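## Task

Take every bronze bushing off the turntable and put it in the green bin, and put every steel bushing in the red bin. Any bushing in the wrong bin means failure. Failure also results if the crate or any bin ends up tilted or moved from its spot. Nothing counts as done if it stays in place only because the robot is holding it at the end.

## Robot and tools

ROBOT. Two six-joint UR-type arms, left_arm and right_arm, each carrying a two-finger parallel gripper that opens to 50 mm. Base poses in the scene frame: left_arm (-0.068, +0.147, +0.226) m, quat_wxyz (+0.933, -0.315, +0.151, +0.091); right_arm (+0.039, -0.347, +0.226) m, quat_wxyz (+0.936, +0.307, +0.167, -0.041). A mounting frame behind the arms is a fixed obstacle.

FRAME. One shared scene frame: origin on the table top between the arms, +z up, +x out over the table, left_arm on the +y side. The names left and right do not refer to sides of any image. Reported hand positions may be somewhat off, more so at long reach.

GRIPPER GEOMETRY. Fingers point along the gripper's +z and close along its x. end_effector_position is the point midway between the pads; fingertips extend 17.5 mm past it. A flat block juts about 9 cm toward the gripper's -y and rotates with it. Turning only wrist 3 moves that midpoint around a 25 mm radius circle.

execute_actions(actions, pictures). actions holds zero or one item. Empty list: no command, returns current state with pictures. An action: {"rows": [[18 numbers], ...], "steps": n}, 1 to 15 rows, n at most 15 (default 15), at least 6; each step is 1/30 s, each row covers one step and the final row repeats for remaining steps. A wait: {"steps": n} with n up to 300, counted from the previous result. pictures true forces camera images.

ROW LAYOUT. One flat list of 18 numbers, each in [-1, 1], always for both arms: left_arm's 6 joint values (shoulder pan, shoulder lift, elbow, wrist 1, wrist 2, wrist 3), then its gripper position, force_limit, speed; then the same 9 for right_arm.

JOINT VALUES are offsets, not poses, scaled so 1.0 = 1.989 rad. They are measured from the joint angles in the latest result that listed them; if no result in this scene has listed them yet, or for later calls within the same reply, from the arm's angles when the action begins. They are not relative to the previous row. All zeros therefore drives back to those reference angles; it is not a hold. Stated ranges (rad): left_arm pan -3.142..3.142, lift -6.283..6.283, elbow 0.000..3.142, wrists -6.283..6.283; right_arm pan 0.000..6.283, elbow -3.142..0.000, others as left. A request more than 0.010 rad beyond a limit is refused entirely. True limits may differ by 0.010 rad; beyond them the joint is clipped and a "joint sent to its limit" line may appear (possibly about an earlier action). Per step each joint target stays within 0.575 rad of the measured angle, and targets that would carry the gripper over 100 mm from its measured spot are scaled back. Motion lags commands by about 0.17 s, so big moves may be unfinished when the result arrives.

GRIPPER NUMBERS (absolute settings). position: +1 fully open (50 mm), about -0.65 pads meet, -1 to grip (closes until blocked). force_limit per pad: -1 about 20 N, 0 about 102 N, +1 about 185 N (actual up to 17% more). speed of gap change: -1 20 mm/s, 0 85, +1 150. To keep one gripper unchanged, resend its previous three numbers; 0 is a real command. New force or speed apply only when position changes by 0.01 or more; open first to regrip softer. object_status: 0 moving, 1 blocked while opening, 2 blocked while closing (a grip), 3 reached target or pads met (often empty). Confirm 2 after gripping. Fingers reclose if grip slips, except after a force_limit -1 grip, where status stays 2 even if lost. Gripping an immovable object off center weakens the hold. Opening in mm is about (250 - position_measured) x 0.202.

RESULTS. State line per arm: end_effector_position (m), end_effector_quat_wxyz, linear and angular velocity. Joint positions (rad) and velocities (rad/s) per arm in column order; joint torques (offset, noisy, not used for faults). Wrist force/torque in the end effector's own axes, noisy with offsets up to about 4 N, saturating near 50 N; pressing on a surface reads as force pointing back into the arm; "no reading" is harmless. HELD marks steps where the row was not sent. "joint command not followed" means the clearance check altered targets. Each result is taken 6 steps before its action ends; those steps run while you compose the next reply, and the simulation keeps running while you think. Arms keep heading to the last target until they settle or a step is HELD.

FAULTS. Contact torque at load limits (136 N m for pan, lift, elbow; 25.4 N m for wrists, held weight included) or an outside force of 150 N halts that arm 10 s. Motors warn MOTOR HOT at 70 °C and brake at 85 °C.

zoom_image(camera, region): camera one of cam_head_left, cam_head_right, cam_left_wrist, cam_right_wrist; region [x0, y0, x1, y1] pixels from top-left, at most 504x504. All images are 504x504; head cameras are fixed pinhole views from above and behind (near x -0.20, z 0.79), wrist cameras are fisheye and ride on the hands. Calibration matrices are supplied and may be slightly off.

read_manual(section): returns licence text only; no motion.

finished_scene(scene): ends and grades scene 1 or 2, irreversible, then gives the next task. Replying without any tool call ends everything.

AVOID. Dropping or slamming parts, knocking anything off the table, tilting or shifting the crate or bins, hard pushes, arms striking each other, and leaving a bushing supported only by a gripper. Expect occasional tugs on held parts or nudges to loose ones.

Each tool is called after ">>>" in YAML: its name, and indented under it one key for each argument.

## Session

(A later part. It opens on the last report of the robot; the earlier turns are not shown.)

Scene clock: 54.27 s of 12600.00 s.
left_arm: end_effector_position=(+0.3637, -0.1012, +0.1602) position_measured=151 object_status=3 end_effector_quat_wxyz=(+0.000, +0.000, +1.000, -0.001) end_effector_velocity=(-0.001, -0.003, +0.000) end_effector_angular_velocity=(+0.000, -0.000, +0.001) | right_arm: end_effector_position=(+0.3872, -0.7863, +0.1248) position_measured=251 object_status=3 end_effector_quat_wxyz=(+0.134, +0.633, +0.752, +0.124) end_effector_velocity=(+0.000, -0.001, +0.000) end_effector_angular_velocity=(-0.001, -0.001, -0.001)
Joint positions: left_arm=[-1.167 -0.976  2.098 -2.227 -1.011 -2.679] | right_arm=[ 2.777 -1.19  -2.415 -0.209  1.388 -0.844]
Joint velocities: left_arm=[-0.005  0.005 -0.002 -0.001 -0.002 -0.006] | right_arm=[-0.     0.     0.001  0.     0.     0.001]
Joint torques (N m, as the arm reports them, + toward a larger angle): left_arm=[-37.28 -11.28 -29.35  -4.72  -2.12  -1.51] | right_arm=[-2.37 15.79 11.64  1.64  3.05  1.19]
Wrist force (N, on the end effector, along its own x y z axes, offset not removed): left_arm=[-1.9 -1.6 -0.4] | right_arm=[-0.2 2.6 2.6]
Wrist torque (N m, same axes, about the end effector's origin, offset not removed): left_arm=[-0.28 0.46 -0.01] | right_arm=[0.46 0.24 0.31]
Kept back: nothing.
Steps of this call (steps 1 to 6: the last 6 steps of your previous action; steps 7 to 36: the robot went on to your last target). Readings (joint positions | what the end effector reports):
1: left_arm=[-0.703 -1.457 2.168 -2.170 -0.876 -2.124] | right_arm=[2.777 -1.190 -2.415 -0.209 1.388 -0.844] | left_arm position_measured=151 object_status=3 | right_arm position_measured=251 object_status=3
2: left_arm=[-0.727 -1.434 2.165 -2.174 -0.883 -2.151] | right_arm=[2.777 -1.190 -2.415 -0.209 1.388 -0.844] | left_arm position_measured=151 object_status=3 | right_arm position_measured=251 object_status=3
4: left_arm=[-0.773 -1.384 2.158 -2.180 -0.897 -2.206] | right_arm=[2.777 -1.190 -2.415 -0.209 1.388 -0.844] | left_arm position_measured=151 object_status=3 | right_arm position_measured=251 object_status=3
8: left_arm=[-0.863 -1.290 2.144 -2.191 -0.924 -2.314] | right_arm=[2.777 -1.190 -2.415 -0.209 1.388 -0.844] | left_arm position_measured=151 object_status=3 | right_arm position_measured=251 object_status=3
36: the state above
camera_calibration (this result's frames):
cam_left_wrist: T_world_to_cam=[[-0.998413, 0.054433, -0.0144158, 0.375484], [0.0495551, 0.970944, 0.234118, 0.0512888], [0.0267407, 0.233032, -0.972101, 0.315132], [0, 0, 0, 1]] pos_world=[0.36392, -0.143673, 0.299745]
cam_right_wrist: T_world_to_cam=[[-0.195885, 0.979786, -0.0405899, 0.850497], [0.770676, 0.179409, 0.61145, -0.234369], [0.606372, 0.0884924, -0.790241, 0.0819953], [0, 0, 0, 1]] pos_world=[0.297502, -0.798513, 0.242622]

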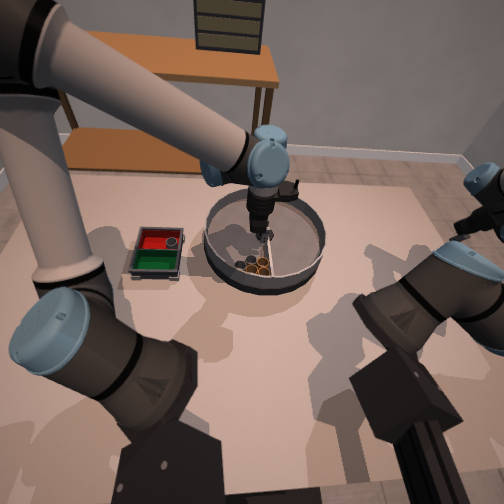

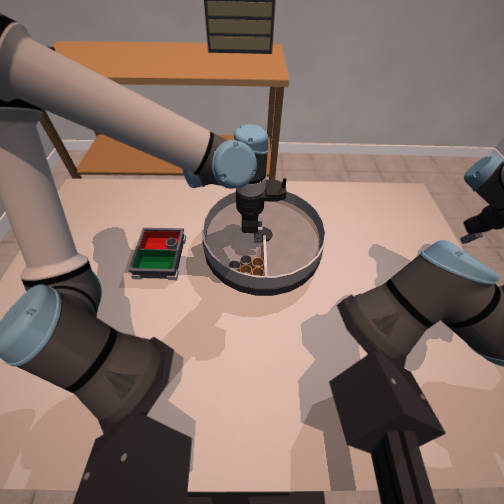

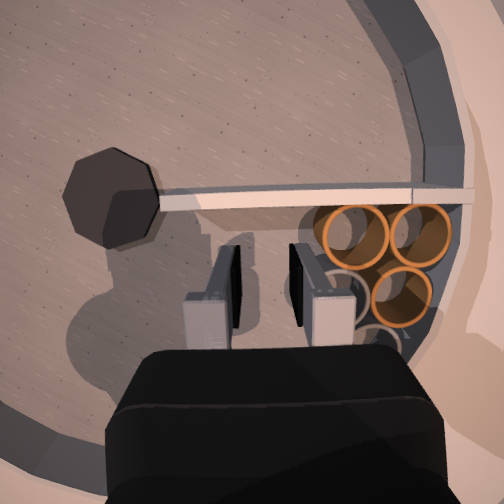

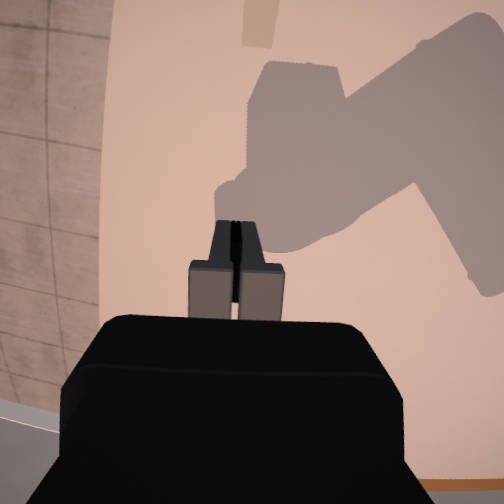

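>>> execute_actions:
  actions:
    - {"rows": [[0.0146, 0.001, 0.03, -0.039, 0.0065, 0.0153, 0.01, -0.4, 0.3, 0, 0, 0, 0, 0, 0, -1, -1, 0], [0.0292, 0.002, 0.0598, -0.0778, 0.013, 0.0306, 0.01, -0.4, 0.3, 0, 0, 0, 0, 0, 0, -1, -1, 0]], "steps": 15}

>>> execute_actions:
  actions:
    - {"steps": 10}
  pictures: true

>>> zoom_image:
  camera: "cam_left_wrist"
  region: [180, 150, 480, 350]

Scene clock: 57.60 s of 12600.00 s.
left_arm: end_effector_position=(+0.3522, -0.0729, +0.1228) position_measured=151 object_status=3 end_effector_quat_wxyz=(-0.000, +0.000, +1.000, +0.001) end_effector_velocity=(-0.024, +0.052, -0.064) end_effector_angular_velocity=(-0.004, -0.003, +0.007) | right_arm: end_effector_position=(+0.3872, -0.7863, +0.1248) position_measured=251 object_status=3 end_effector_quat_wxyz=(+0.134, +0.633, +0.752, +0.124) end_effector_velocity=(-0.001, -0.000, -0.000) end_effector_angular_velocity=(-0.000, +0.001, -0.000)
Joint positions: left_arm=[-1.119 -0.972  2.194 -2.35  -0.99  -2.63 ] | right_arm=[ 2.777 -1.19  -2.415 -0.209  1.388 -0.844]
Joint velocities: left_arm=[ 0.084  0.005  0.179 -0.239  0.036  0.088] | right_arm=[-0.001  0.    -0.001  0.    -0.    -0.   ]
Joint torques (N m, as the arm reports them, + toward a larger angle): left_arm=[-20.78 -10.26  -7.96  -4.95   1.69   1.69] | right_arm=[-2.75 15.75 12.43  1.59  2.96  1.07]
Wrist force (N, on the end effector, along its own x y z axes, offset not removed): left_arm=[-1.8 -0.4 1.8] | right_arm=[0.7 -0.1 -0.2]
Wrist torque (N m, same axes, about the end effector's origin, offset not removed): left_arm=[-0.12 0.44 -0.04] | right_arm=[-0.31 -0.09 -0.01]
Steps of this call (steps 1 to 15: the robot went on to your last target; steps 16 to 91: nothing new was sent; steps 92 to 100: the first 9 steps of this action). Readings (joint positions | what the end effector reports):
92: left_arm=[-1.167 -0.975 2.098 -2.227 -1.011 -2.680] | right_arm=[2.777 -1.190 -2.415 -0.209 1.388 -0.844] | left_arm position_measured=151 object_status=3 | right_arm position_measured=251 object_status=3
93: left_arm=[-1.165 -0.975 2.102 -2.231 -1.010 -2.677] | right_arm=[2.777 -1.190 -2.415 -0.209 1.388 -0.844] | left_arm position_measured=151 object_status=3 | right_arm position_measured=251 object_status=3
95: left_arm=[-1.148 -0.974 2.134 -2.270 -1.002 -2.660] | right_arm=[2.777 -1.190 -2.415 -0.209 1.388 -0.844] | left_arm position_measured=151 object_status=3 | right_arm position_measured=251 object_status=3
99: left_arm=[-1.123 -0.973 2.187 -2.341 -0.991 -2.633] | right_arm=[2.777 -1.190 -2.415 -0.209 1.388 -0.844] | left_arm position_measured=151 object_status=3 | right_arm position_measured=251 object_status=3
100: the state above

Scene clock: 57.93 s of 12600.00 s.
left_arm: end_effector_position=(+0.3493, -0.0666, +0.1153) position_measured=151 object_status=3 end_effector_quat_wxyz=(+0.000, +0.000, +1.000, +0.000) end_effector_velocity=(-0.002, +0.004, -0.005) end_effector_angular_velocity=(-0.000, -0.000, +0.001) | right_arm: end_effector_position=(+0.3872, -0.7863, +0.1248) position_measured=251 object_status=3 end_effector_quat_wxyz=(+0.134, +0.633, +0.752, +0.124) end_effector_velocity=(-0.000, -0.001, -0.000) end_effector_angular_velocity=(-0.001, +0.001, -0.001)
Joint positions: left_arm=[-1.109 -0.972  2.215 -2.379 -0.985 -2.619] | right_arm=[ 2.777 -1.19  -2.415 -0.209  1.388 -0.844]
Joint velocities: left_arm=[ 0.006  0.     0.013 -0.018  0.003  0.006] | right_arm=[-0.001 -0.001  0.001 -0.    -0.001 -0.   ]
Joint torques (N m, as the arm reports them, + toward a larger angle): left_arm=[-19.31 -10.92  -5.48  -4.66   1.43   1.37] | right_arm=[-2.52 16.25 12.63  1.62  3.05  1.3 ]
Wrist force (N, on the end effector, along its own x y z axes, offset not removed): left_arm=[-0.2 -0.2 0.0] | right_arm=[-1.1 -1.2 1.1]
Wrist torque (N m, same axes, about the end effector's origin, offset not removed): left_arm=[-0.01 0.13 -0.09] | right_arm=[-0.21 0.27 -0.10]
Kept back: nothing.
Steps of this call (steps 1 to 6: the last 6 steps of your previous action; steps 7 to 10: the robot went on to your last target). Readings (joint positions | what the end effector reports):
1: left_arm=[-1.117 -0.972 2.199 -2.358 -0.988 -2.627] | right_arm=[2.777 -1.190 -2.415 -0.209 1.388 -0.844] | left_arm position_measured=151 object_status=3 | right_arm position_measured=251 object_status=3
2: left_arm=[-1.115 -0.972 2.203 -2.363 -0.988 -2.625] | right_arm=[2.777 -1.190 -2.415 -0.209 1.388 -0.844] | left_arm position_measured=151 object_status=3 | right_arm position_measured=251 object_status=3
4: left_arm=[-1.112 -0.972 2.209 -2.371 -0.987 -2.623] | right_arm=[2.777 -1.190 -2.415 -0.209 1.388 -0.844] | left_arm position_measured=151 object_status=3 | right_arm position_measured=251 object_status=3
8: left_arm=[-1.110 -0.972 2.214 -2.378 -0.985 -2.620] | right_arm=[2.777 -1.190 -2.415 -0.209 1.388 -0.844] | left_arm position_measured=151 object_status=3 | right_arm position_measured=251 object_status=3
10: the state above
camera_calibration (this result's frames):
cam_left_wrist: T_world_to_cam=[[-0.998432, 0.0542001, -0.0140299, 0.358561], [0.0493739, 0.970556, 0.235762, 0.028696], [0.0263951, 0.2347, -0.971709, 0.263975], [0, 0, 0, 1]] pos_world=[0.349615, -0.10924, 0.254772]
cam_right_wrist: T_world_to_cam=[[-0.195885, 0.979786, -0.0405897, 0.850497], [0.770676, 0.179409, 0.61145, -0.234369], [0.606372, 0.0884925, -0.790241, 0.0819953], [0, 0, 0, 1]] pos_world=[0.297502, -0.798513, 0.242622]

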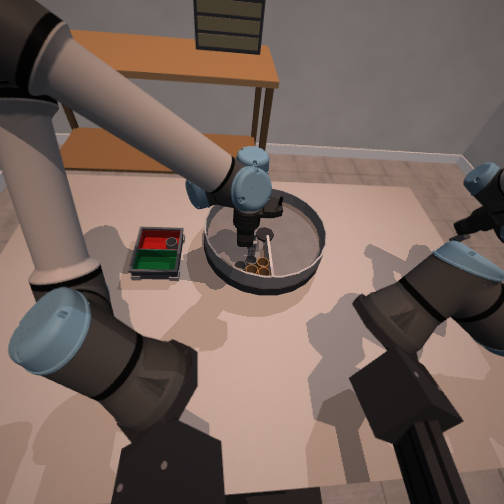

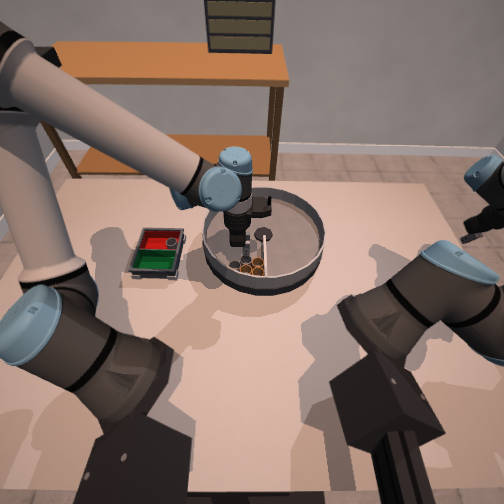

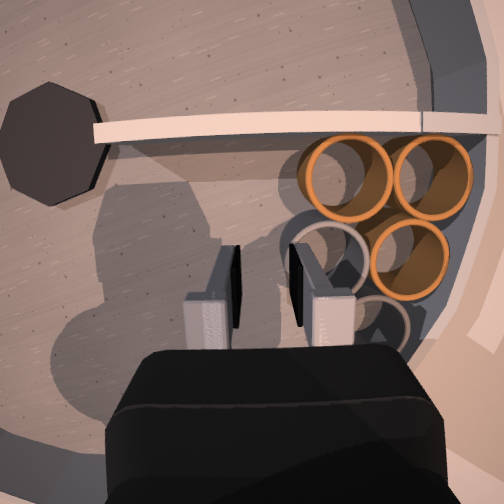

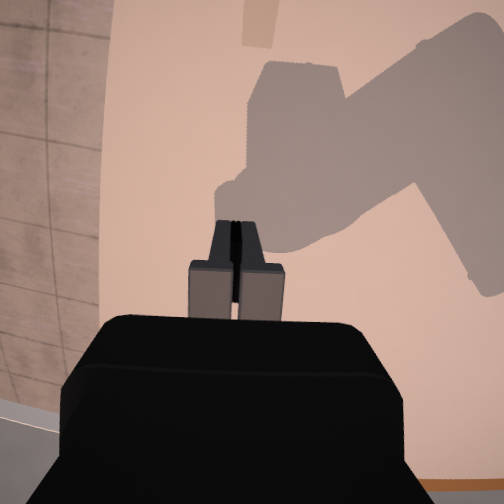

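Region (180, 150, 480, 350) of cam_left_wrist's 504x504 image, scaled by 1.680, with more detail than that image has.

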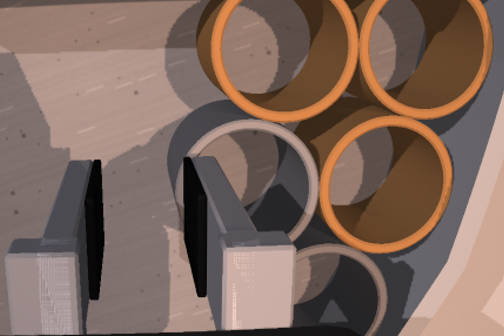

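>>> execute_actions:
  actions:
    - {"rows": [[-0.0082, -0.0045, 0.0147, -0.0053, -0.0034, -0.0089, 0.01, -0.4, 0.3, 0, 0, 0, 0, 0, 0, -1, -1, 0], [-0.0082, -0.0045, 0.0147, -0.0053, -0.0034, -0.0089, 0.01, -0.4, 0.3, 0, 0, 0, 0, 0, 0, -1, -1, 0], [-0.0082, -0.0045, 0.0147, -0.0053, -0.0034, -0.0089, 0.01, -0.4, 0.3, 0, 0, 0, 0, 0, 0, -1, -1, 0], [-0.0082, -0.0045, 0.0147, -0.0053, -0.0034, -0.0089, 0.01, -0.4, 0.3, 0, 0, 0, 0, 0, 0, -1, -1, 0], [0.00175, 0.0126, 0.01862, -0.03227, 0.00073, 0.00191, 0.01, -0.4, 0.3, 0, 0, 0, 0, 0, 0, -1, -1, 0]], "steps": 12}

>>> execute_actions:
  actions:
    - {"steps": 12}
  pictures: true

>>> zoom_image:
  camera: "cam_left_wrist"
  region: [180, 150, 480, 350]

Scene clock: 60.40 s of 12600.00 s.
left_arm: end_effector_position=(+0.3416, -0.0646, +0.1134) position_measured=151 object_status=3 end_effector_quat_wxyz=(-0.000, +0.000, +1.000, +0.001) end_effector_velocity=(-0.037, +0.012, -0.073) end_effector_angular_velocity=(+0.018, +0.020, -0.016) | right_arm: end_effector_position=(+0.3872, -0.7863, +0.1248) position_measured=251 object_status=3 end_effector_quat_wxyz=(+0.134, +0.633, +0.752, +0.124) end_effector_velocity=(+0.001, -0.000, +0.001) end_effector_angular_velocity=(-0.000, -0.002, -0.000)
Joint positions: left_arm=[-1.118 -0.975  2.236 -2.391 -0.989 -2.629] | right_arm=[ 2.777 -1.19  -2.415 -0.209  1.388 -0.844]
Joint velocities: left_arm=[ 0.044  0.123  0.112 -0.23   0.011  0.047] | right_arm=[0.001 0.    0.002 0.    0.    0.   ]
Joint torques (N m, as the arm reports them, + toward a larger angle): left_arm=[-11.24   4.96  -4.42  -5.56   1.98   1.89] | right_arm=[-2.44 16.56 12.93  1.74  3.1   1.26]
Wrist force (N, on the end effector, along its own x y z axes, offset not removed): left_arm=[-2.5 -3.1 -3.7] | right_arm=[0.9 0.6 0.8]
Wrist torque (N m, same axes, about the end effector's origin, offset not removed): left_arm=[-0.61 0.57 -0.05] | right_arm=[0.07 -0.06 0.13]
Steps of this call (steps 1 to 30: the robot went on to your last target; steps 31 to 68: nothing new was sent; steps 69 to 74: the first 6 steps of this action). Readings (joint positions | what the end effector reports):
69: left_arm=[-1.109 -0.972 2.217 -2.382 -0.985 -2.619] | right_arm=[2.777 -1.190 -2.415 -0.209 1.388 -0.844] | left_arm position_measured=151 object_status=3 | right_arm position_measured=251 object_status=3
70: left_arm=[-1.110 -0.973 2.220 -2.383 -0.985 -2.620] | right_arm=[2.777 -1.190 -2.415 -0.209 1.388 -0.844] | left_arm position_measured=151 object_status=3 | right_arm position_measured=251 object_status=3
72: left_arm=[-1.116 -0.975 2.229 -2.385 -0.988 -2.627] | right_arm=[2.777 -1.190 -2.415 -0.209 1.388 -0.844] | left_arm position_measured=151 object_status=3 | right_arm position_measured=251 object_status=3
74: the state above

Scene clock: 60.80 s of 12600.00 s.
left_arm: end_effector_position=(+0.3379, -0.0640, +0.1000) position_measured=151 object_status=3 end_effector_quat_wxyz=(+0.000, +0.000, +1.000, +0.000) end_effector_velocity=(-0.001, -0.000, -0.005) end_effector_angular_velocity=(-0.001, -0.001, -0.001) | right_arm: end_effector_position=(+0.3872, -0.7863, +0.1248) position_measured=251 object_status=3 end_effector_quat_wxyz=(+0.134, +0.633, +0.752, +0.124) end_effector_velocity=(-0.000, -0.000, +0.000) end_effector_angular_velocity=(-0.001, +0.000, -0.000)
Joint positions: left_arm=[-1.106 -0.948  2.252 -2.441 -0.984 -2.616] | right_arm=[ 2.777 -1.19  -2.415 -0.209  1.388 -0.844]
Joint velocities: left_arm=[ 0.003  0.011  0.005 -0.019  0.002  0.005] | right_arm=[-0.     0.    -0.     0.001 -0.001 -0.   ]
Joint torques (N m, as the arm reports them, + toward a larger angle): left_arm=[-17.95 -10.32  -3.91  -4.49   1.46   1.15] | right_arm=[-2.74 16.77 12.2   1.66  3.09  1.3 ]
Wrist force (N, on the end effector, along its own x y z axes, offset not removed): left_arm=[-0.4 -1.0 0.6] | right_arm=[1.9 -0.2 0.6]
Wrist torque (N m, same axes, about the end effector's origin, offset not removed): left_arm=[-0.18 0.16 -0.05] | right_arm=[-0.12 -0.32 0.02]
Kept back: nothing.
Steps of this call (steps 1 to 6: the last 6 steps of your previous action; steps 7 to 12: the robot went on to your last target). Readings (joint positions | what the end effector reports):
1: left_arm=[-1.116 -0.970 2.240 -2.401 -0.988 -2.627] | right_arm=[2.777 -1.190 -2.415 -0.209 1.388 -0.844] | left_arm position_measured=151 object_status=3 | right_arm position_measured=251 object_status=3
2: left_arm=[-1.114 -0.965 2.243 -2.410 -0.987 -2.624] | right_arm=[2.777 -1.190 -2.415 -0.209 1.388 -0.844] | left_arm position_measured=151 object_status=3 | right_arm position_measured=251 object_status=3
4: left_arm=[-1.111 -0.958 2.247 -2.423 -0.986 -2.621] | right_arm=[2.777 -1.190 -2.415 -0.209 1.388 -0.844] | left_arm position_measured=151 object_status=3 | right_arm position_measured=251 object_status=3
8: left_arm=[-1.108 -0.951 2.250 -2.436 -0.984 -2.617] | right_arm=[2.777 -1.190 -2.415 -0.209 1.388 -0.844] | left_arm position_measured=151 object_status=3 | right_arm position_measured=251 object_status=3
12: the state above
camera_calibration (this result's frames):
cam_left_wrist: T_world_to_cam=[[-0.998429, 0.0542509, -0.014005, 0.346819], [0.0494282, 0.970544, 0.235798, 0.0303178], [0.0263848, 0.234736, -0.971701, 0.248832], [0, 0, 0, 1]] pos_world=[0.33821, -0.10665, 0.239498]
cam_right_wrist: T_world_to_cam=[[-0.195885, 0.979786, -0.0405898, 0.850497], [0.770676, 0.179409, 0.61145, -0.234369], [0.606372, 0.0884923, -0.790242, 0.0819953], [0, 0, 0, 1]] pos_world=[0.297502, -0.798513, 0.242622]

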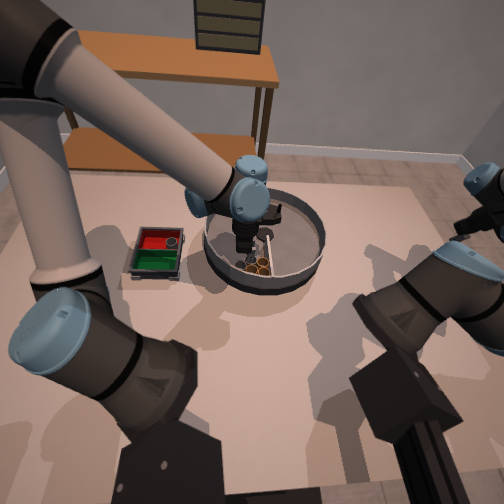

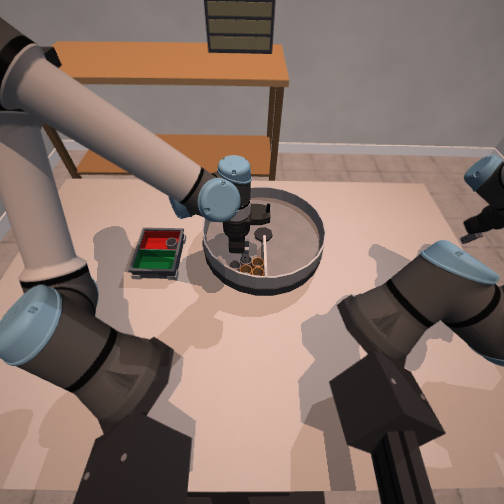

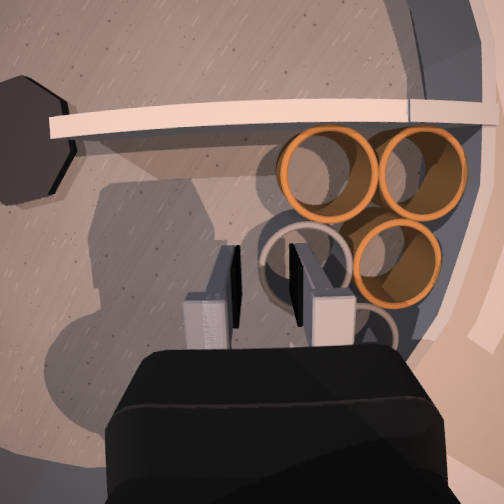

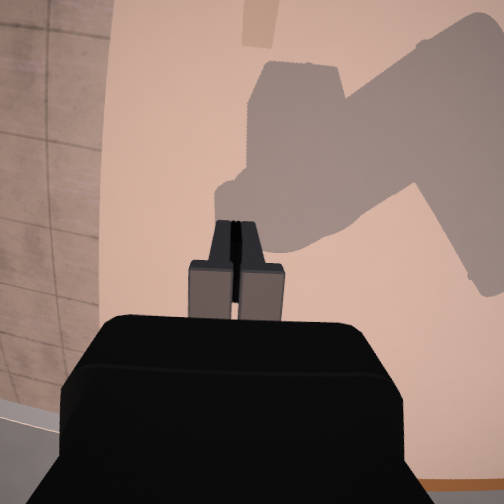

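Region (180, 150, 480, 350) of cam_left_wrist's 504x504 image, scaled by 1.680, with more detail than that image has.

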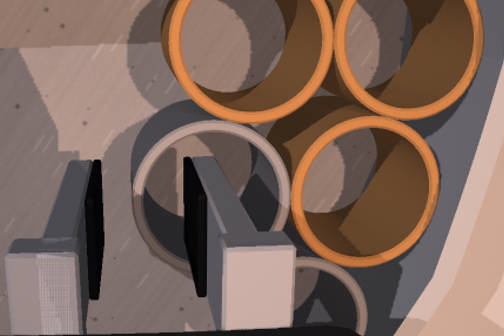

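>>> execute_actions:
  actions:
    - {"rows": [[0.005, 0.008, 0.0018, -0.0127, 0.002, 0.005, 0.01, -0.4, 0.3, 0, 0, 0, 0, 0, 0, -1, -1, 0], [0.0098, 0.0163, 0.0035, -0.0255, 0.004, 0.0103, 0.01, -0.4, 0.3, 0, 0, 0, 0, 0, 0, -1, -1, 0], [0.01433, 0.02438, 0.00528, -0.03821, 0.00593, 0.01549, 0.01, -0.4, 0.3, 0, 0, 0, 0, 0, 0, -1, -1, 0]], "steps": 15}

>>> execute_actions:
  actions:
    - {"steps": 10}

Scene clock: 61.53 s of 12600.00 s.
left_arm: end_effector_position=(+0.3372, -0.0628, +0.0820) position_measured=151 object_status=3 end_effector_quat_wxyz=(+0.000, +0.000, +1.000, +0.000) end_effector_velocity=(-0.001, +0.002, -0.035) end_effector_angular_velocity=(-0.001, +0.000, +0.003) | right_arm: end_effector_position=(+0.3872, -0.7863, +0.1248) position_measured=251 object_status=3 end_effector_quat_wxyz=(+0.134, +0.633, +0.752, +0.124) end_effector_velocity=(+0.000, +0.000, +0.000) end_effector_angular_velocity=(+0.000, -0.001, +0.000)
Joint positions: left_arm=[-1.084 -0.91   2.26  -2.501 -0.975 -2.592] | right_arm=[ 2.777 -1.19  -2.415 -0.209  1.388 -0.844]
Joint velocities: left_arm=[ 0.045  0.077  0.015 -0.121  0.018  0.048] | right_arm=[ 0.     0.     0.    -0.     0.001 -0.   ]
Joint torques (N m, as the arm reports them, + toward a larger angle): left_arm=[-18.9  -12.57  -3.91  -4.79   1.34   1.34] | right_arm=[-1.92 16.17 12.09  1.71  3.13  1.22]
Wrist force (N, on the end effector, along its own x y z axes, offset not removed): left_arm=[-0.6 -1.2 0.3] | right_arm=[-3.2 2.0 1.1]
Wrist torque (N m, same axes, about the end effector's origin, offset not removed): left_arm=[-0.26 0.26 -0.09] | right_arm=[0.44 0.83 -0.03]
Steps of this call (steps 1 to 13: the robot went on to your last target; steps 14 to 22: the first 9 steps of this action). Readings (joint positions | what the end effector reports):
14: left_arm=[-1.106 -0.947 2.253 -2.443 -0.984 -2.616] | right_arm=[2.777 -1.190 -2.415 -0.209 1.388 -0.844] | left_arm position_measured=151 object_status=3 | right_arm position_measured=251 object_status=3
15: left_arm=[-1.105 -0.945 2.253 -2.446 -0.983 -2.615] | right_arm=[2.777 -1.190 -2.415 -0.209 1.388 -0.844] | left_arm position_measured=151 object_status=3 | right_arm position_measured=251 object_status=3
17: left_arm=[-1.098 -0.934 2.255 -2.462 -0.981 -2.608] | right_arm=[2.777 -1.190 -2.415 -0.209 1.388 -0.844] | left_arm position_measured=151 object_status=3 | right_arm position_measured=251 object_status=3
21: left_arm=[-1.085 -0.912 2.260 -2.496 -0.975 -2.594] | right_arm=[2.777 -1.190 -2.415 -0.209 1.388 -0.844] | left_arm position_measured=151 object_status=3 | right_arm position_measured=251 object_status=3
22: the state above

Scene clock: 61.87 s of 12600.00 s.
left_arm: end_effector_position=(+0.3370, -0.0625, +0.0779) position_measured=151 object_status=3 end_effector_quat_wxyz=(+0.000, +0.000, +1.000, +0.000) end_effector_velocity=(-0.000, +0.000, -0.003) end_effector_angular_velocity=(+0.000, +0.000, -0.001) | right_arm: end_effector_position=(+0.3872, -0.7863, +0.1248) position_measured=251 object_status=3 end_effector_quat_wxyz=(+0.134, +0.633, +0.752, +0.124) end_effector_velocity=(-0.000, -0.000, +0.000) end_effector_angular_velocity=(-0.001, +0.000, -0.001)
Joint positions: left_arm=[-1.078 -0.9    2.262 -2.516 -0.972 -2.586] | right_arm=[ 2.777 -1.19  -2.415 -0.209  1.388 -0.844]
Joint velocities: left_arm=[ 0.004  0.006  0.001 -0.009  0.002  0.005] | right_arm=[-0.     0.     0.     0.    -0.001  0.   ]
Joint torques (N m, as the arm reports them, + toward a larger angle): left_arm=[-18.69 -11.86  -3.64  -4.45   1.54   1.58] | right_arm=[-2.48 16.58 12.57  1.74  3.11  1.27]
Wrist force (N, on the end effector, along its own x y z axes, offset not removed): left_arm=[-1.5 -0.8 -0.2] | right_arm=[-1.6 -0.8 2.9]
Wrist torque (N m, same axes, about the end effector's origin, offset not removed): left_arm=[-0.24 0.37 -0.08] | right_arm=[0.05 0.36 -0.07]
Kept back: nothing.
Steps of this call (steps 1 to 6: the last 6 steps of your previous action; steps 7 to 10: the robot went on to your last target). Readings (joint positions | what the end effector reports):
1: left_arm=[-1.082 -0.907 2.261 -2.505 -0.974 -2.590] | right_arm=[2.777 -1.190 -2.415 -0.209 1.388 -0.844] | left_arm position_measured=151 object_status=3 | right_arm position_measured=251 object_status=3
2: left_arm=[-1.081 -0.906 2.261 -2.508 -0.974 -2.589] | right_arm=[2.777 -1.190 -2.415 -0.209 1.388 -0.844] | left_arm position_measured=151 object_status=3 | right_arm position_measured=251 object_status=3
4: left_arm=[-1.080 -0.903 2.262 -2.511 -0.973 -2.588] | right_arm=[2.777 -1.190 -2.415 -0.209 1.388 -0.844] | left_arm position_measured=151 object_status=3 | right_arm position_measured=251 object_status=3
8: left_arm=[-1.079 -0.901 2.262 -2.515 -0.973 -2.586] | right_arm=[2.777 -1.190 -2.415 -0.209 1.388 -0.844] | left_arm position_measured=151 object_status=3 | right_arm position_measured=251 object_status=3
10: the state above

>>> execute_actions:
  actions:
    - {"rows": [[0, 0, 0, 0, 0, 0, -1, -0.4, 0.3, 0, 0, 0, 0, 0, 0, -1, -1, 0]], "steps": 15}

>>> execute_actions:
  actions:
    - {"steps": 6}

Scene clock: 64.00 s of 12600.00 s.
left_arm: end_effector_position=(+0.3371, -0.0625, +0.0778) position_measured=219 object_status=0 end_effector_quat_wxyz=(+0.000, -0.000, +1.000, +0.000) end_effector_velocity=(-0.000, +0.000, +0.001) end_effector_angular_velocity=(+0.002, +0.000, -0.002) | right_arm: end_effector_position=(+0.3872, -0.7863, +0.1248) position_measured=251 object_status=3 end_effector_quat_wxyz=(+0.134, +0.633, +0.752, +0.124) end_effector_velocity=(+0.000, +0.000, -0.000) end_effector_angular_velocity=(+0.000, -0.000, +0.002)
Joint positions: left_arm=[-1.078 -0.9    2.262 -2.516 -0.972 -2.586] | right_arm=[ 2.777 -1.19  -2.415 -0.209  1.388 -0.844]
Joint velocities: left_arm=[-0.001 -0.001 -0.001  0.005  0.    -0.001] | right_arm=[ 0.    -0.    -0.     0.     0.    -0.001]
Joint torques (N m, as the arm reports them, + toward a larger angle): left_arm=[-34.13 -30.29 -15.66   3.7   -3.07  -0.78] | right_arm=[-2.38 16.43 12.47  1.63  3.05  1.34]
Wrist force (N, on the end effector, along its own x y z axes, offset not removed): left_arm=[-16.7 -15.7 8.5] | right_arm=[0.8 0.8 -2.9]
Wrist torque (N m, same axes, about the end effector's origin, offset not removed): left_arm=[-0.21 0.33 -0.17] | right_arm=[0.21 0.05 0.09]
Steps of this call (steps 1 to 30: the robot went on to your last target; steps 31 to 55: nothing new was sent; steps 56 to 64: the first 9 steps of this action). Readings (joint positions | what the end effector reports):
56: left_arm=[-1.078 -0.900 2.262 -2.517 -0.972 -2.585] | right_arm=[2.777 -1.190 -2.415 -0.209 1.388 -0.844] | left_arm position_measured=156 object_status=0 | right_arm position_measured=251 object_status=3
57: left_arm=[-1.078 -0.900 2.262 -2.517 -0.972 -2.585] | right_arm=[2.777 -1.190 -2.415 -0.209 1.388 -0.844] | left_arm position_measured=173 object_status=0 | right_arm position_measured=251 object_status=3
59: left_arm=[-1.078 -0.900 2.262 -2.517 -0.972 -2.586] | right_arm=[2.777 -1.190 -2.415 -0.209 1.388 -0.844] | left_arm position_measured=208 object_status=0 | right_arm position_measured=251 object_status=3
63: left_arm=[-1.078 -0.900 2.262 -2.516 -0.972 -2.586] | right_arm=[2.777 -1.190 -2.415 -0.209 1.388 -0.844] | left_arm position_measured=219 object_status=0 | right_arm position_measured=251 object_status=3
64: the state above

Scene clock: 64.20 s of 12600.00 s.
left_arm: end_effector_position=(+0.3370, -0.0625, +0.0779) position_measured=219 object_status=2 end_effector_quat_wxyz=(+0.000, +0.000, +1.000, +0.000) end_effector_velocity=(+0.000, -0.000, +0.000) end_effector_angular_velocity=(-0.001, +0.000, +0.000) | right_arm: end_effector_position=(+0.3872, -0.7863, +0.1248) position_measured=251 object_status=3 end_effector_quat_wxyz=(+0.134, +0.633, +0.752, +0.124) end_effector_velocity=(+0.000, +0.000, +0.000) end_effector_angular_velocity=(-0.000, -0.000, +0.000)
Joint positions: left_arm=[-1.078 -0.9    2.262 -2.516 -0.972 -2.586] | right_arm=[ 2.777 -1.19  -2.415 -0.209  1.388 -0.844]
Joint velocities: left_arm=[-0.    -0.    -0.     0.    -0.001  0.   ] | right_arm=[ 0.001  0.    -0.     0.001 -0.     0.   ]
Joint torques (N m, as the arm reports them, + toward a larger angle): left_arm=[-33.94 -31.36 -15.3    4.17  -3.89  -0.93] | right_arm=[-2.69 16.58 12.55  1.7   3.03  1.28]
Wrist force (N, on the end effector, along its own x y z axes, offset not removed): left_arm=[-17.8 -16.4 8.7] | right_arm=[2.9 -1.5 2.0]
Wrist torque (N m, same axes, about the end effector's origin, offset not removed): left_arm=[-0.09 0.12 -0.22] | right_arm=[-0.38 -0.37 0.29]
Kept back: nothing.
Steps of this call (steps 1 to 6: the last 6 steps of your previous action). Readings (joint positions | what the end effector reports):
1: left_arm=[-1.078 -0.900 2.262 -2.516 -0.972 -2.586] | right_arm=[2.777 -1.190 -2.415 -0.209 1.388 -0.844] | left_arm position_measured=219 object_status=0 | right_arm position_measured=251 object_status=3
2: left_arm=[-1.078 -0.900 2.262 -2.516 -0.972 -2.586] | right_arm=[2.777 -1.190 -2.415 -0.209 1.388 -0.844] | left_arm position_measured=219 object_status=2 | right_arm position_measured=251 object_status=3
4: left_arm=[-1.078 -0.900 2.262 -2.516 -0.972 -2.586] | right_arm=[2.777 -1.190 -2.415 -0.209 1.388 -0.844] | left_arm position_measured=219 object_status=2 | right_arm position_measured=251 object_status=3
6: the state above

>>> execute_actions:
  actions:
    - {"rows": [[-0.009, -0.015, -0.0038, 0.025, -0.0038, -0.01, -1, -0.4, 0.3, 0, 0, 0, 0, 0, 0, -1, -1, 0], [-0.018, -0.031, -0.0075, 0.05, -0.0076, -0.02, -1, -0.4, 0.3, 0, 0, 0, 0, 0, 0, -1, -1, 0], [-0.027, -0.046, -0.0113, 0.074, -0.0115, -0.03, -1, -0.4, 0.3, 0, 0, 0, 0, 0, 0, -1, -1, 0], [-0.0366, -0.0618, -0.0151, 0.099, -0.0153, -0.0397, -1, -0.4, 0.3, 0, 0, 0, 0, 0, 0, -1, -1, 0]], "steps": 15}

Scene clock: 64.87 s of 12600.00 s.
left_arm: end_effector_position=(+0.3387, -0.0654, +0.1217) position_measured=219 object_status=2 end_effector_quat_wxyz=(+0.001, -0.001, +1.000, -0.001) end_effector_velocity=(-0.004, +0.005, +0.110) end_effector_angular_velocity=(+0.016, +0.004, -0.012) | right_arm: end_effector_position=(+0.3872, -0.7863, +0.1248) position_measured=251 object_status=3 end_effector_quat_wxyz=(+0.134, +0.633, +0.752, +0.124) end_effector_velocity=(+0.000, +0.000, +0.000) end_effector_angular_velocity=(+0.000, -0.001, +0.001)
Joint positions: left_arm=[-1.133 -0.992  2.239 -2.37  -0.996 -2.646] | right_arm=[ 2.777 -1.19  -2.415 -0.209  1.388 -0.844]
Joint velocities: left_arm=[-0.139 -0.239 -0.055  0.394 -0.056 -0.148] | right_arm=[ 0.001  0.     0.    -0.     0.    -0.   ]
Joint torques (N m, as the arm reports them, + toward a larger angle): left_arm=[-33.45 -26.77 -27.13   0.19  -2.25  -1.42] | right_arm=[-2.52 16.23 12.48  1.64  2.99  1.29]
Wrist force (N, on the end effector, along its own x y z axes, offset not removed): left_arm=[-1.2 -1.7 0.0] | right_arm=[-1.2 0.7 -1.8]
Wrist torque (N m, same axes, about the end effector's origin, offset not removed): left_arm=[-0.34 0.32 -0.02] | right_arm=[-0.14 0.22 0.09]
Steps of this call (steps 1 to 11: the robot went on to your last target; steps 12 to 20: the first 9 steps of this action). Readings (joint positions | what the end effector reports):
12: left_arm=[-1.078 -0.900 2.262 -2.516 -0.972 -2.586] | right_arm=[2.777 -1.190 -2.415 -0.209 1.388 -0.844] | left_arm position_measured=219 object_status=2 | right_arm position_measured=251 object_status=3
13: left_arm=[-1.080 -0.903 2.261 -2.512 -0.973 -2.588] | right_arm=[2.777 -1.190 -2.415 -0.209 1.388 -0.844] | left_arm position_measured=219 object_status=2 | right_arm position_measured=251 object_status=3
15: left_arm=[-1.093 -0.923 2.256 -2.482 -0.979 -2.602] | right_arm=[2.777 -1.190 -2.415 -0.209 1.388 -0.844] | left_arm position_measured=219 object_status=2 | right_arm position_measured=251 object_status=3
19: left_arm=[-1.128 -0.983 2.241 -2.386 -0.993 -2.640] | right_arm=[2.777 -1.190 -2.415 -0.209 1.388 -0.844] | left_arm position_measured=219 object_status=2 | right_arm position_measured=251 object_status=3
20: the state above

>>> execute_actions:
  actions:
    - {"rows": [[0.2607, -0.2978, -0.0319, 0.1351, 0.0686, 0.318, -1, -0.4, 0.3, 0, 0, 0, 0, 0, 0, -1, -1, 0]], "steps": 15}

>>> execute_actions:
  actions:
    - {"steps": 24}

Scene clock: 66.00 s of 12600.00 s.
left_arm: end_effector_position=(+0.3979, +0.0264, +0.1475) position_measured=219 object_status=2 end_effector_quat_wxyz=(-0.003, -0.002, +1.000, -0.010) end_effector_velocity=(+0.205, +0.421, +0.035) end_effector_angular_velocity=(-0.067, +0.007, -0.015) | right_arm: end_effector_position=(+0.3872, -0.7863, +0.1248) position_measured=251 object_status=3 end_effector_quat_wxyz=(+0.134, +0.633, +0.752, +0.124) end_effector_velocity=(-0.000, -0.000, -0.000) end_effector_angular_velocity=(-0.001, +0.000, -0.001)
Joint positions: left_arm=[-0.976 -1.206  2.211 -2.242 -0.951 -2.465] | right_arm=[ 2.777 -1.19  -2.415 -0.209  1.388 -0.844]
Joint velocities: left_arm=[ 0.726 -0.76  -0.074  0.286  0.19   0.891] | right_arm=[-0.001 -0.    -0.     0.001 -0.001  0.   ]
Joint torques (N m, as the arm reports them, + toward a larger angle): left_arm=[ -7.07 -36.13 -29.65   0.51   2.48   4.24] | right_arm=[-2.69 16.8  12.53  1.62  3.07  1.23]
Wrist force (N, on the end effector, along its own x y z axes, offset not removed): left_arm=[-2.1 -1.0 0.9] | right_arm=[1.3 -0.2 2.2]
Wrist torque (N m, same axes, about the end effector's origin, offset not removed): left_arm=[-0.15 0.43 0.00] | right_arm=[-0.01 -0.03 -0.12]
Steps of this call (steps 1 to 6: the last 6 steps of your previous action; steps 7 to 25: the robot went on to your last target; steps 26 to 34: the first 9 steps of this action). Readings (joint positions | what the end effector reports):
26: left_arm=[-1.151 -1.023 2.232 -2.319 -1.003 -2.665] | right_arm=[2.777 -1.190 -2.415 -0.209 1.388 -0.844] | left_arm position_measured=219 object_status=2 | right_arm position_measured=251 object_status=3
27: left_arm=[-1.147 -1.027 2.230 -2.315 -1.000 -2.661] | right_arm=[2.777 -1.190 -2.415 -0.209 1.388 -0.844] | left_arm position_measured=219 object_status=2 | right_arm position_measured=251 object_status=3
29: left_arm=[-1.104 -1.072 2.224 -2.293 -0.985 -2.616] | right_arm=[2.777 -1.190 -2.415 -0.209 1.388 -0.844] | left_arm position_measured=219 object_status=2 | right_arm position_measured=251 object_status=3
33: left_arm=[-1.000 -1.180 2.214 -2.252 -0.958 -2.496] | right_arm=[2.777 -1.190 -2.415 -0.209 1.388 -0.844] | left_arm position_measured=219 object_status=2 | right_arm position_measured=251 object_status=3
34: the state above

Scene clock: 66.80 s of 12600.00 s.
left_arm: end_effector_position=(+0.4427, +0.2688, +0.1599) position_measured=219 object_status=2 end_effector_quat_wxyz=(+0.001, +0.000, +1.000, -0.001) end_effector_velocity=(-0.002, +0.022, +0.001) end_effector_angular_velocity=(+0.005, -0.001, +0.001) | right_arm: end_effector_position=(+0.3872, -0.7863, +0.1248) position_measured=251 object_status=3 end_effector_quat_wxyz=(+0.134, +0.633, +0.752, +0.124) end_effector_velocity=(-0.001, -0.000, -0.000) end_effector_angular_velocity=(+0.000, +0.001, -0.001)
Joint positions: left_arm=[-0.619 -1.581  2.176 -2.103 -0.86  -2.018] | right_arm=[ 2.777 -1.19  -2.415 -0.209  1.388 -0.844]
Joint velocities: left_arm=[ 0.03  -0.031 -0.003  0.011  0.007  0.037] | right_arm=[-0.001 -0.    -0.    -0.    -0.     0.   ]
Joint torques (N m, as the arm reports them, + toward a larger angle): left_arm=[ -8.51 -24.28 -29.2    0.04   1.57   1.35] | right_arm=[-2.41 17.11 11.78  1.63  3.05  1.38]
Wrist force (N, on the end effector, along its own x y z axes, offset not removed): left_arm=[-1.6 -1.0 1.4] | right_arm=[1.8 -3.5 1.5]
Wrist torque (N m, same axes, about the end effector's origin, offset not removed): left_arm=[-0.25 0.33 0.00] | right_arm=[-0.65 -0.27 -0.02]
Kept back: nothing.
Steps of this call (steps 1 to 6: the last 6 steps of your previous action; steps 7 to 24: the robot went on to your last target). Readings (joint positions | what the end effector reports):
1: left_arm=[-0.951 -1.232 2.209 -2.232 -0.945 -2.435] | right_arm=[2.777 -1.190 -2.415 -0.209 1.388 -0.844] | left_arm position_measured=219 object_status=2 | right_arm position_measured=251 object_status=3
2: left_arm=[-0.927 -1.257 2.207 -2.223 -0.938 -2.405] | right_arm=[2.777 -1.190 -2.415 -0.209 1.388 -0.844] | left_arm position_measured=219 object_status=2 | right_arm position_measured=251 object_status=3
4: left_arm=[-0.880 -1.306 2.202 -2.204 -0.926 -2.346] | right_arm=[2.777 -1.190 -2.415 -0.209 1.388 -0.844] | left_arm position_measured=219 object_status=2 | right_arm position_measured=251 object_status=3
8: left_arm=[-0.788 -1.403 2.192 -2.168 -0.902 -2.232] | right_arm=[2.777 -1.190 -2.415 -0.209 1.388 -0.844] | left_arm position_measured=219 object_status=2 | right_arm position_measured=251 object_status=3
24: the state above

>>> execute_actions:
  actions:
    - {"rows": [[0.022, 0.03, 0.009, -0.058, 0.0002, 0.028, -1, -0.4, 0.3, 0, 0, 0, 0, 0, 0, -1, -1, 0], [0.043, 0.061, 0.018, -0.116, 0.0005, 0.057, -1, -0.4, 0.3, 0, 0, 0, 0, 0, 0, -1, -1, 0], [0.0651, 0.0911, 0.0269, -0.1734, 0.0007, 0.0854, -1, -0.4, 0.3, 0, 0, 0, 0, 0, 0, -1, -1, 0]], "steps": 15}

>>> execute_actions:
  actions:
    - {"steps": 14}
  pictures: true

Scene clock: 68.70 s of 12600.00 s.
left_arm: end_effector_position=(+0.4411, +0.2683, +0.0930) position_measured=219 object_status=2 end_effector_quat_wxyz=(-0.004, +0.004, +1.000, +0.001) end_effector_velocity=(+0.012, -0.002, -0.142) end_effector_angular_velocity=(-0.017, -0.064, +0.054) | right_arm: end_effector_position=(+0.3872, -0.7863, +0.1248) position_measured=251 object_status=3 end_effector_quat_wxyz=(+0.134, +0.633, +0.752, +0.124) end_effector_velocity=(-0.000, +0.001, -0.000) end_effector_angular_velocity=(+0.001, +0.001, +0.001)
Joint positions: left_arm=[-0.517 -1.442  2.218 -2.358 -0.859 -1.886] | right_arm=[ 2.777 -1.19  -2.415 -0.209  1.388 -0.844]
Joint velocities: left_arm=[ 0.215  0.328  0.087 -0.689  0.001  0.288] | right_arm=[ 0.    -0.    -0.001 -0.    -0.     0.   ]
Joint torques (N m, as the arm reports them, + toward a larger angle): left_arm=[-11.32 -13.51  -6.44  -5.16   1.44   1.83] | right_arm=[-2.04 15.9  12.24  1.64  3.13  1.35]
Wrist force (N, on the end effector, along its own x y z axes, offset not removed): left_arm=[-1.0 -1.6 4.2] | right_arm=[-3.6 -1.2 1.0]
Wrist torque (N m, same axes, about the end effector's origin, offset not removed): left_arm=[-0.21 0.18 -0.04] | right_arm=[-0.08 0.69 0.02]
Steps of this call (steps 1 to 30: the robot went on to your last target; steps 31 to 48: nothing new was sent; steps 49 to 57: the first 9 steps of this action). Readings (joint positions | what the end effector reports):
49: left_arm=[-0.615 -1.585 2.176 -2.102 -0.859 -2.013] | right_arm=[2.777 -1.190 -2.415 -0.209 1.388 -0.844] | left_arm position_measured=219 object_status=2 | right_arm position_measured=251 object_status=3
50: left_arm=[-0.611 -1.581 2.177 -2.106 -0.859 -2.009] | right_arm=[2.777 -1.190 -2.415 -0.209 1.388 -0.844] | left_arm position_measured=219 object_status=2 | right_arm position_measured=251 object_status=3
52: left_arm=[-0.586 -1.545 2.190 -2.157 -0.859 -1.978] | right_arm=[2.777 -1.190 -2.415 -0.209 1.388 -0.844] | left_arm position_measured=219 object_status=2 | right_arm position_measured=251 object_status=3
56: left_arm=[-0.525 -1.454 2.215 -2.332 -0.859 -1.897] | right_arm=[2.777 -1.190 -2.415 -0.209 1.388 -0.844] | left_arm position_measured=219 object_status=2 | right_arm position_measured=251 object_status=3
57: the state above

Scene clock: 69.17 s of 12600.00 s.
left_arm: end_effector_position=(+0.4422, +0.2685, +0.0752) position_measured=219 object_status=2 end_effector_quat_wxyz=(+0.000, +0.000, +1.000, -0.000) end_effector_velocity=(+0.000, +0.000, -0.004) end_effector_angular_velocity=(-0.000, -0.001, +0.001) | right_arm: end_effector_position=(+0.3872, -0.7863, +0.1248) position_measured=251 object_status=3 end_effector_quat_wxyz=(+0.134, +0.633, +0.752, +0.124) end_effector_velocity=(+0.001, -0.000, +0.001) end_effector_angular_velocity=(-0.001, -0.001, -0.000)
Joint positions: left_arm=[-0.49  -1.4    2.229 -2.446 -0.859 -1.849] | right_arm=[ 2.777 -1.19  -2.415 -0.209  1.388 -0.844]
Joint velocities: left_arm=[ 0.006  0.009  0.002 -0.018  0.     0.008] | right_arm=[ 0.     0.001  0.001 -0.     0.     0.   ]
Joint torques (N m, as the arm reports them, + toward a larger angle): left_arm=[ -9.43 -10.17  -2.12  -4.51   1.44   1.62] | right_arm=[-3.2  16.94 12.69  1.67  2.98  1.28]
Wrist force (N, on the end effector, along its own x y z axes, offset not removed): left_arm=[-1.8 -0.2 1.3] | right_arm=[-1.7 -0.8 2.7]
Wrist torque (N m, same axes, about the end effector's origin, offset not removed): left_arm=[-0.04 0.41 -0.03] | right_arm=[0.05 0.59 0.11]
Kept back: nothing.
Steps of this call (steps 1 to 6: the last 6 steps of your previous action; steps 7 to 14: the robot went on to your last target). Readings (joint positions | what the end effector reports):
1: left_arm=[-0.511 -1.432 2.221 -2.379 -0.859 -1.877] | right_arm=[2.777 -1.190 -2.415 -0.209 1.388 -0.844] | left_arm position_measured=219 object_status=2 | right_arm position_measured=251 object_status=3
2: left_arm=[-0.506 -1.425 2.223 -2.395 -0.859 -1.871] | right_arm=[2.777 -1.190 -2.415 -0.209 1.388 -0.844] | left_arm position_measured=219 object_status=2 | right_arm position_measured=251 object_status=3
4: left_arm=[-0.499 -1.414 2.226 -2.416 -0.859 -1.862] | right_arm=[2.777 -1.190 -2.415 -0.209 1.388 -0.844] | left_arm position_measured=219 object_status=2 | right_arm position_measured=251 object_status=3
8: left_arm=[-0.493 -1.405 2.228 -2.437 -0.859 -1.853] | right_arm=[2.777 -1.190 -2.415 -0.209 1.388 -0.844] | left_arm position_measured=219 object_status=2 | right_arm position_measured=251 object_status=3
14: the state above
camera_calibration (this result's frames):
cam_left_wrist: T_world_to_cam=[[-0.9984, 0.054816, -0.0138572, 0.432419], [0.0500311, 0.970682, 0.235102, -0.291944], [0.0263382, 0.234032, -0.971872, 0.144173], [0, 0, 0, 1]] pos_world=[0.442537, 0.22594, 0.214747]
cam_right_wrist: T_world_to_cam=[[-0.195885, 0.979786, -0.0405898, 0.850497], [0.770676, 0.179409, 0.61145, -0.234369], [0.606372, 0.0884923, -0.790242, 0.0819953], [0, 0, 0, 1]] pos_world=[0.297502, -0.798513, 0.242622]

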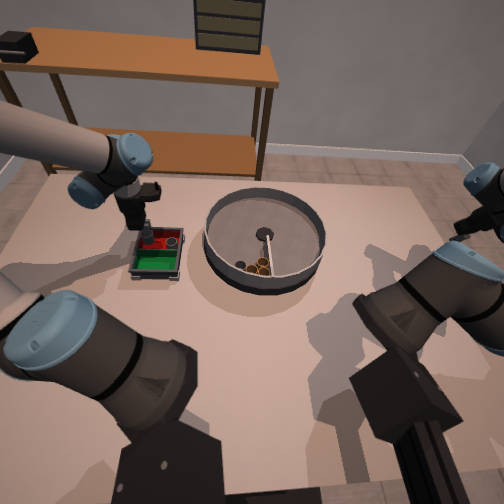

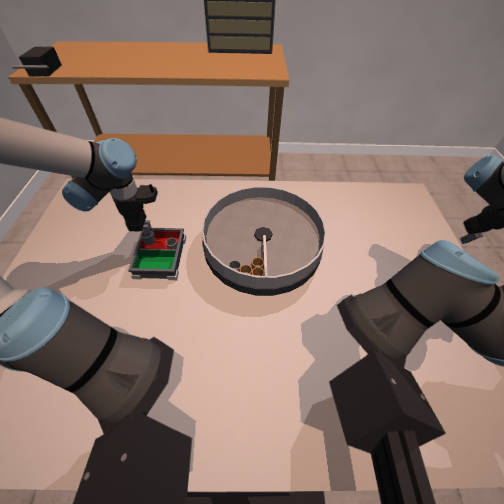

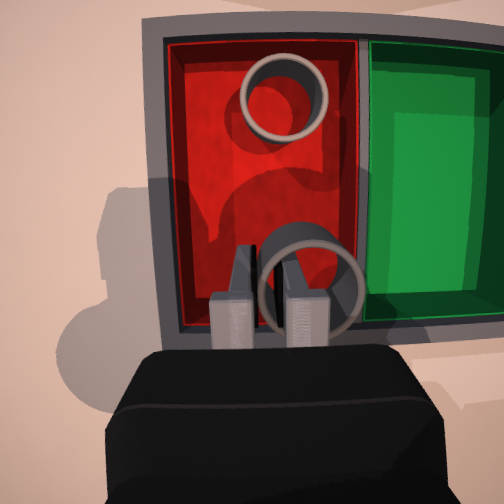

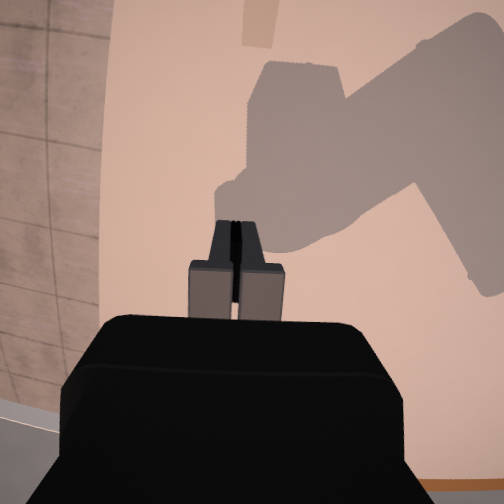

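>>> zoom_image:
  camera: "cam_left_wrist"
  region: [150, 20, 450, 360]

Region (150, 20, 450, 360) of cam_left_wrist's 504x504 image, scaled by 1.482, with more detail than that image has; it fills the left 445 columns of this view, and the rest is white.

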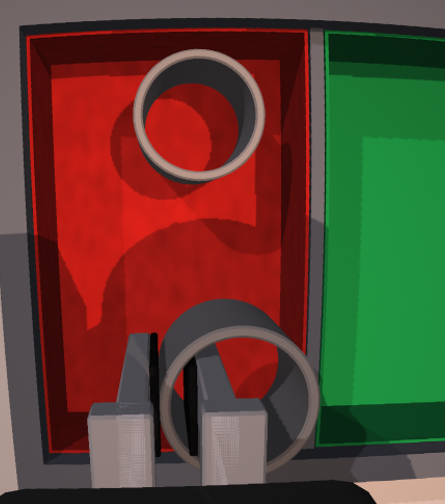

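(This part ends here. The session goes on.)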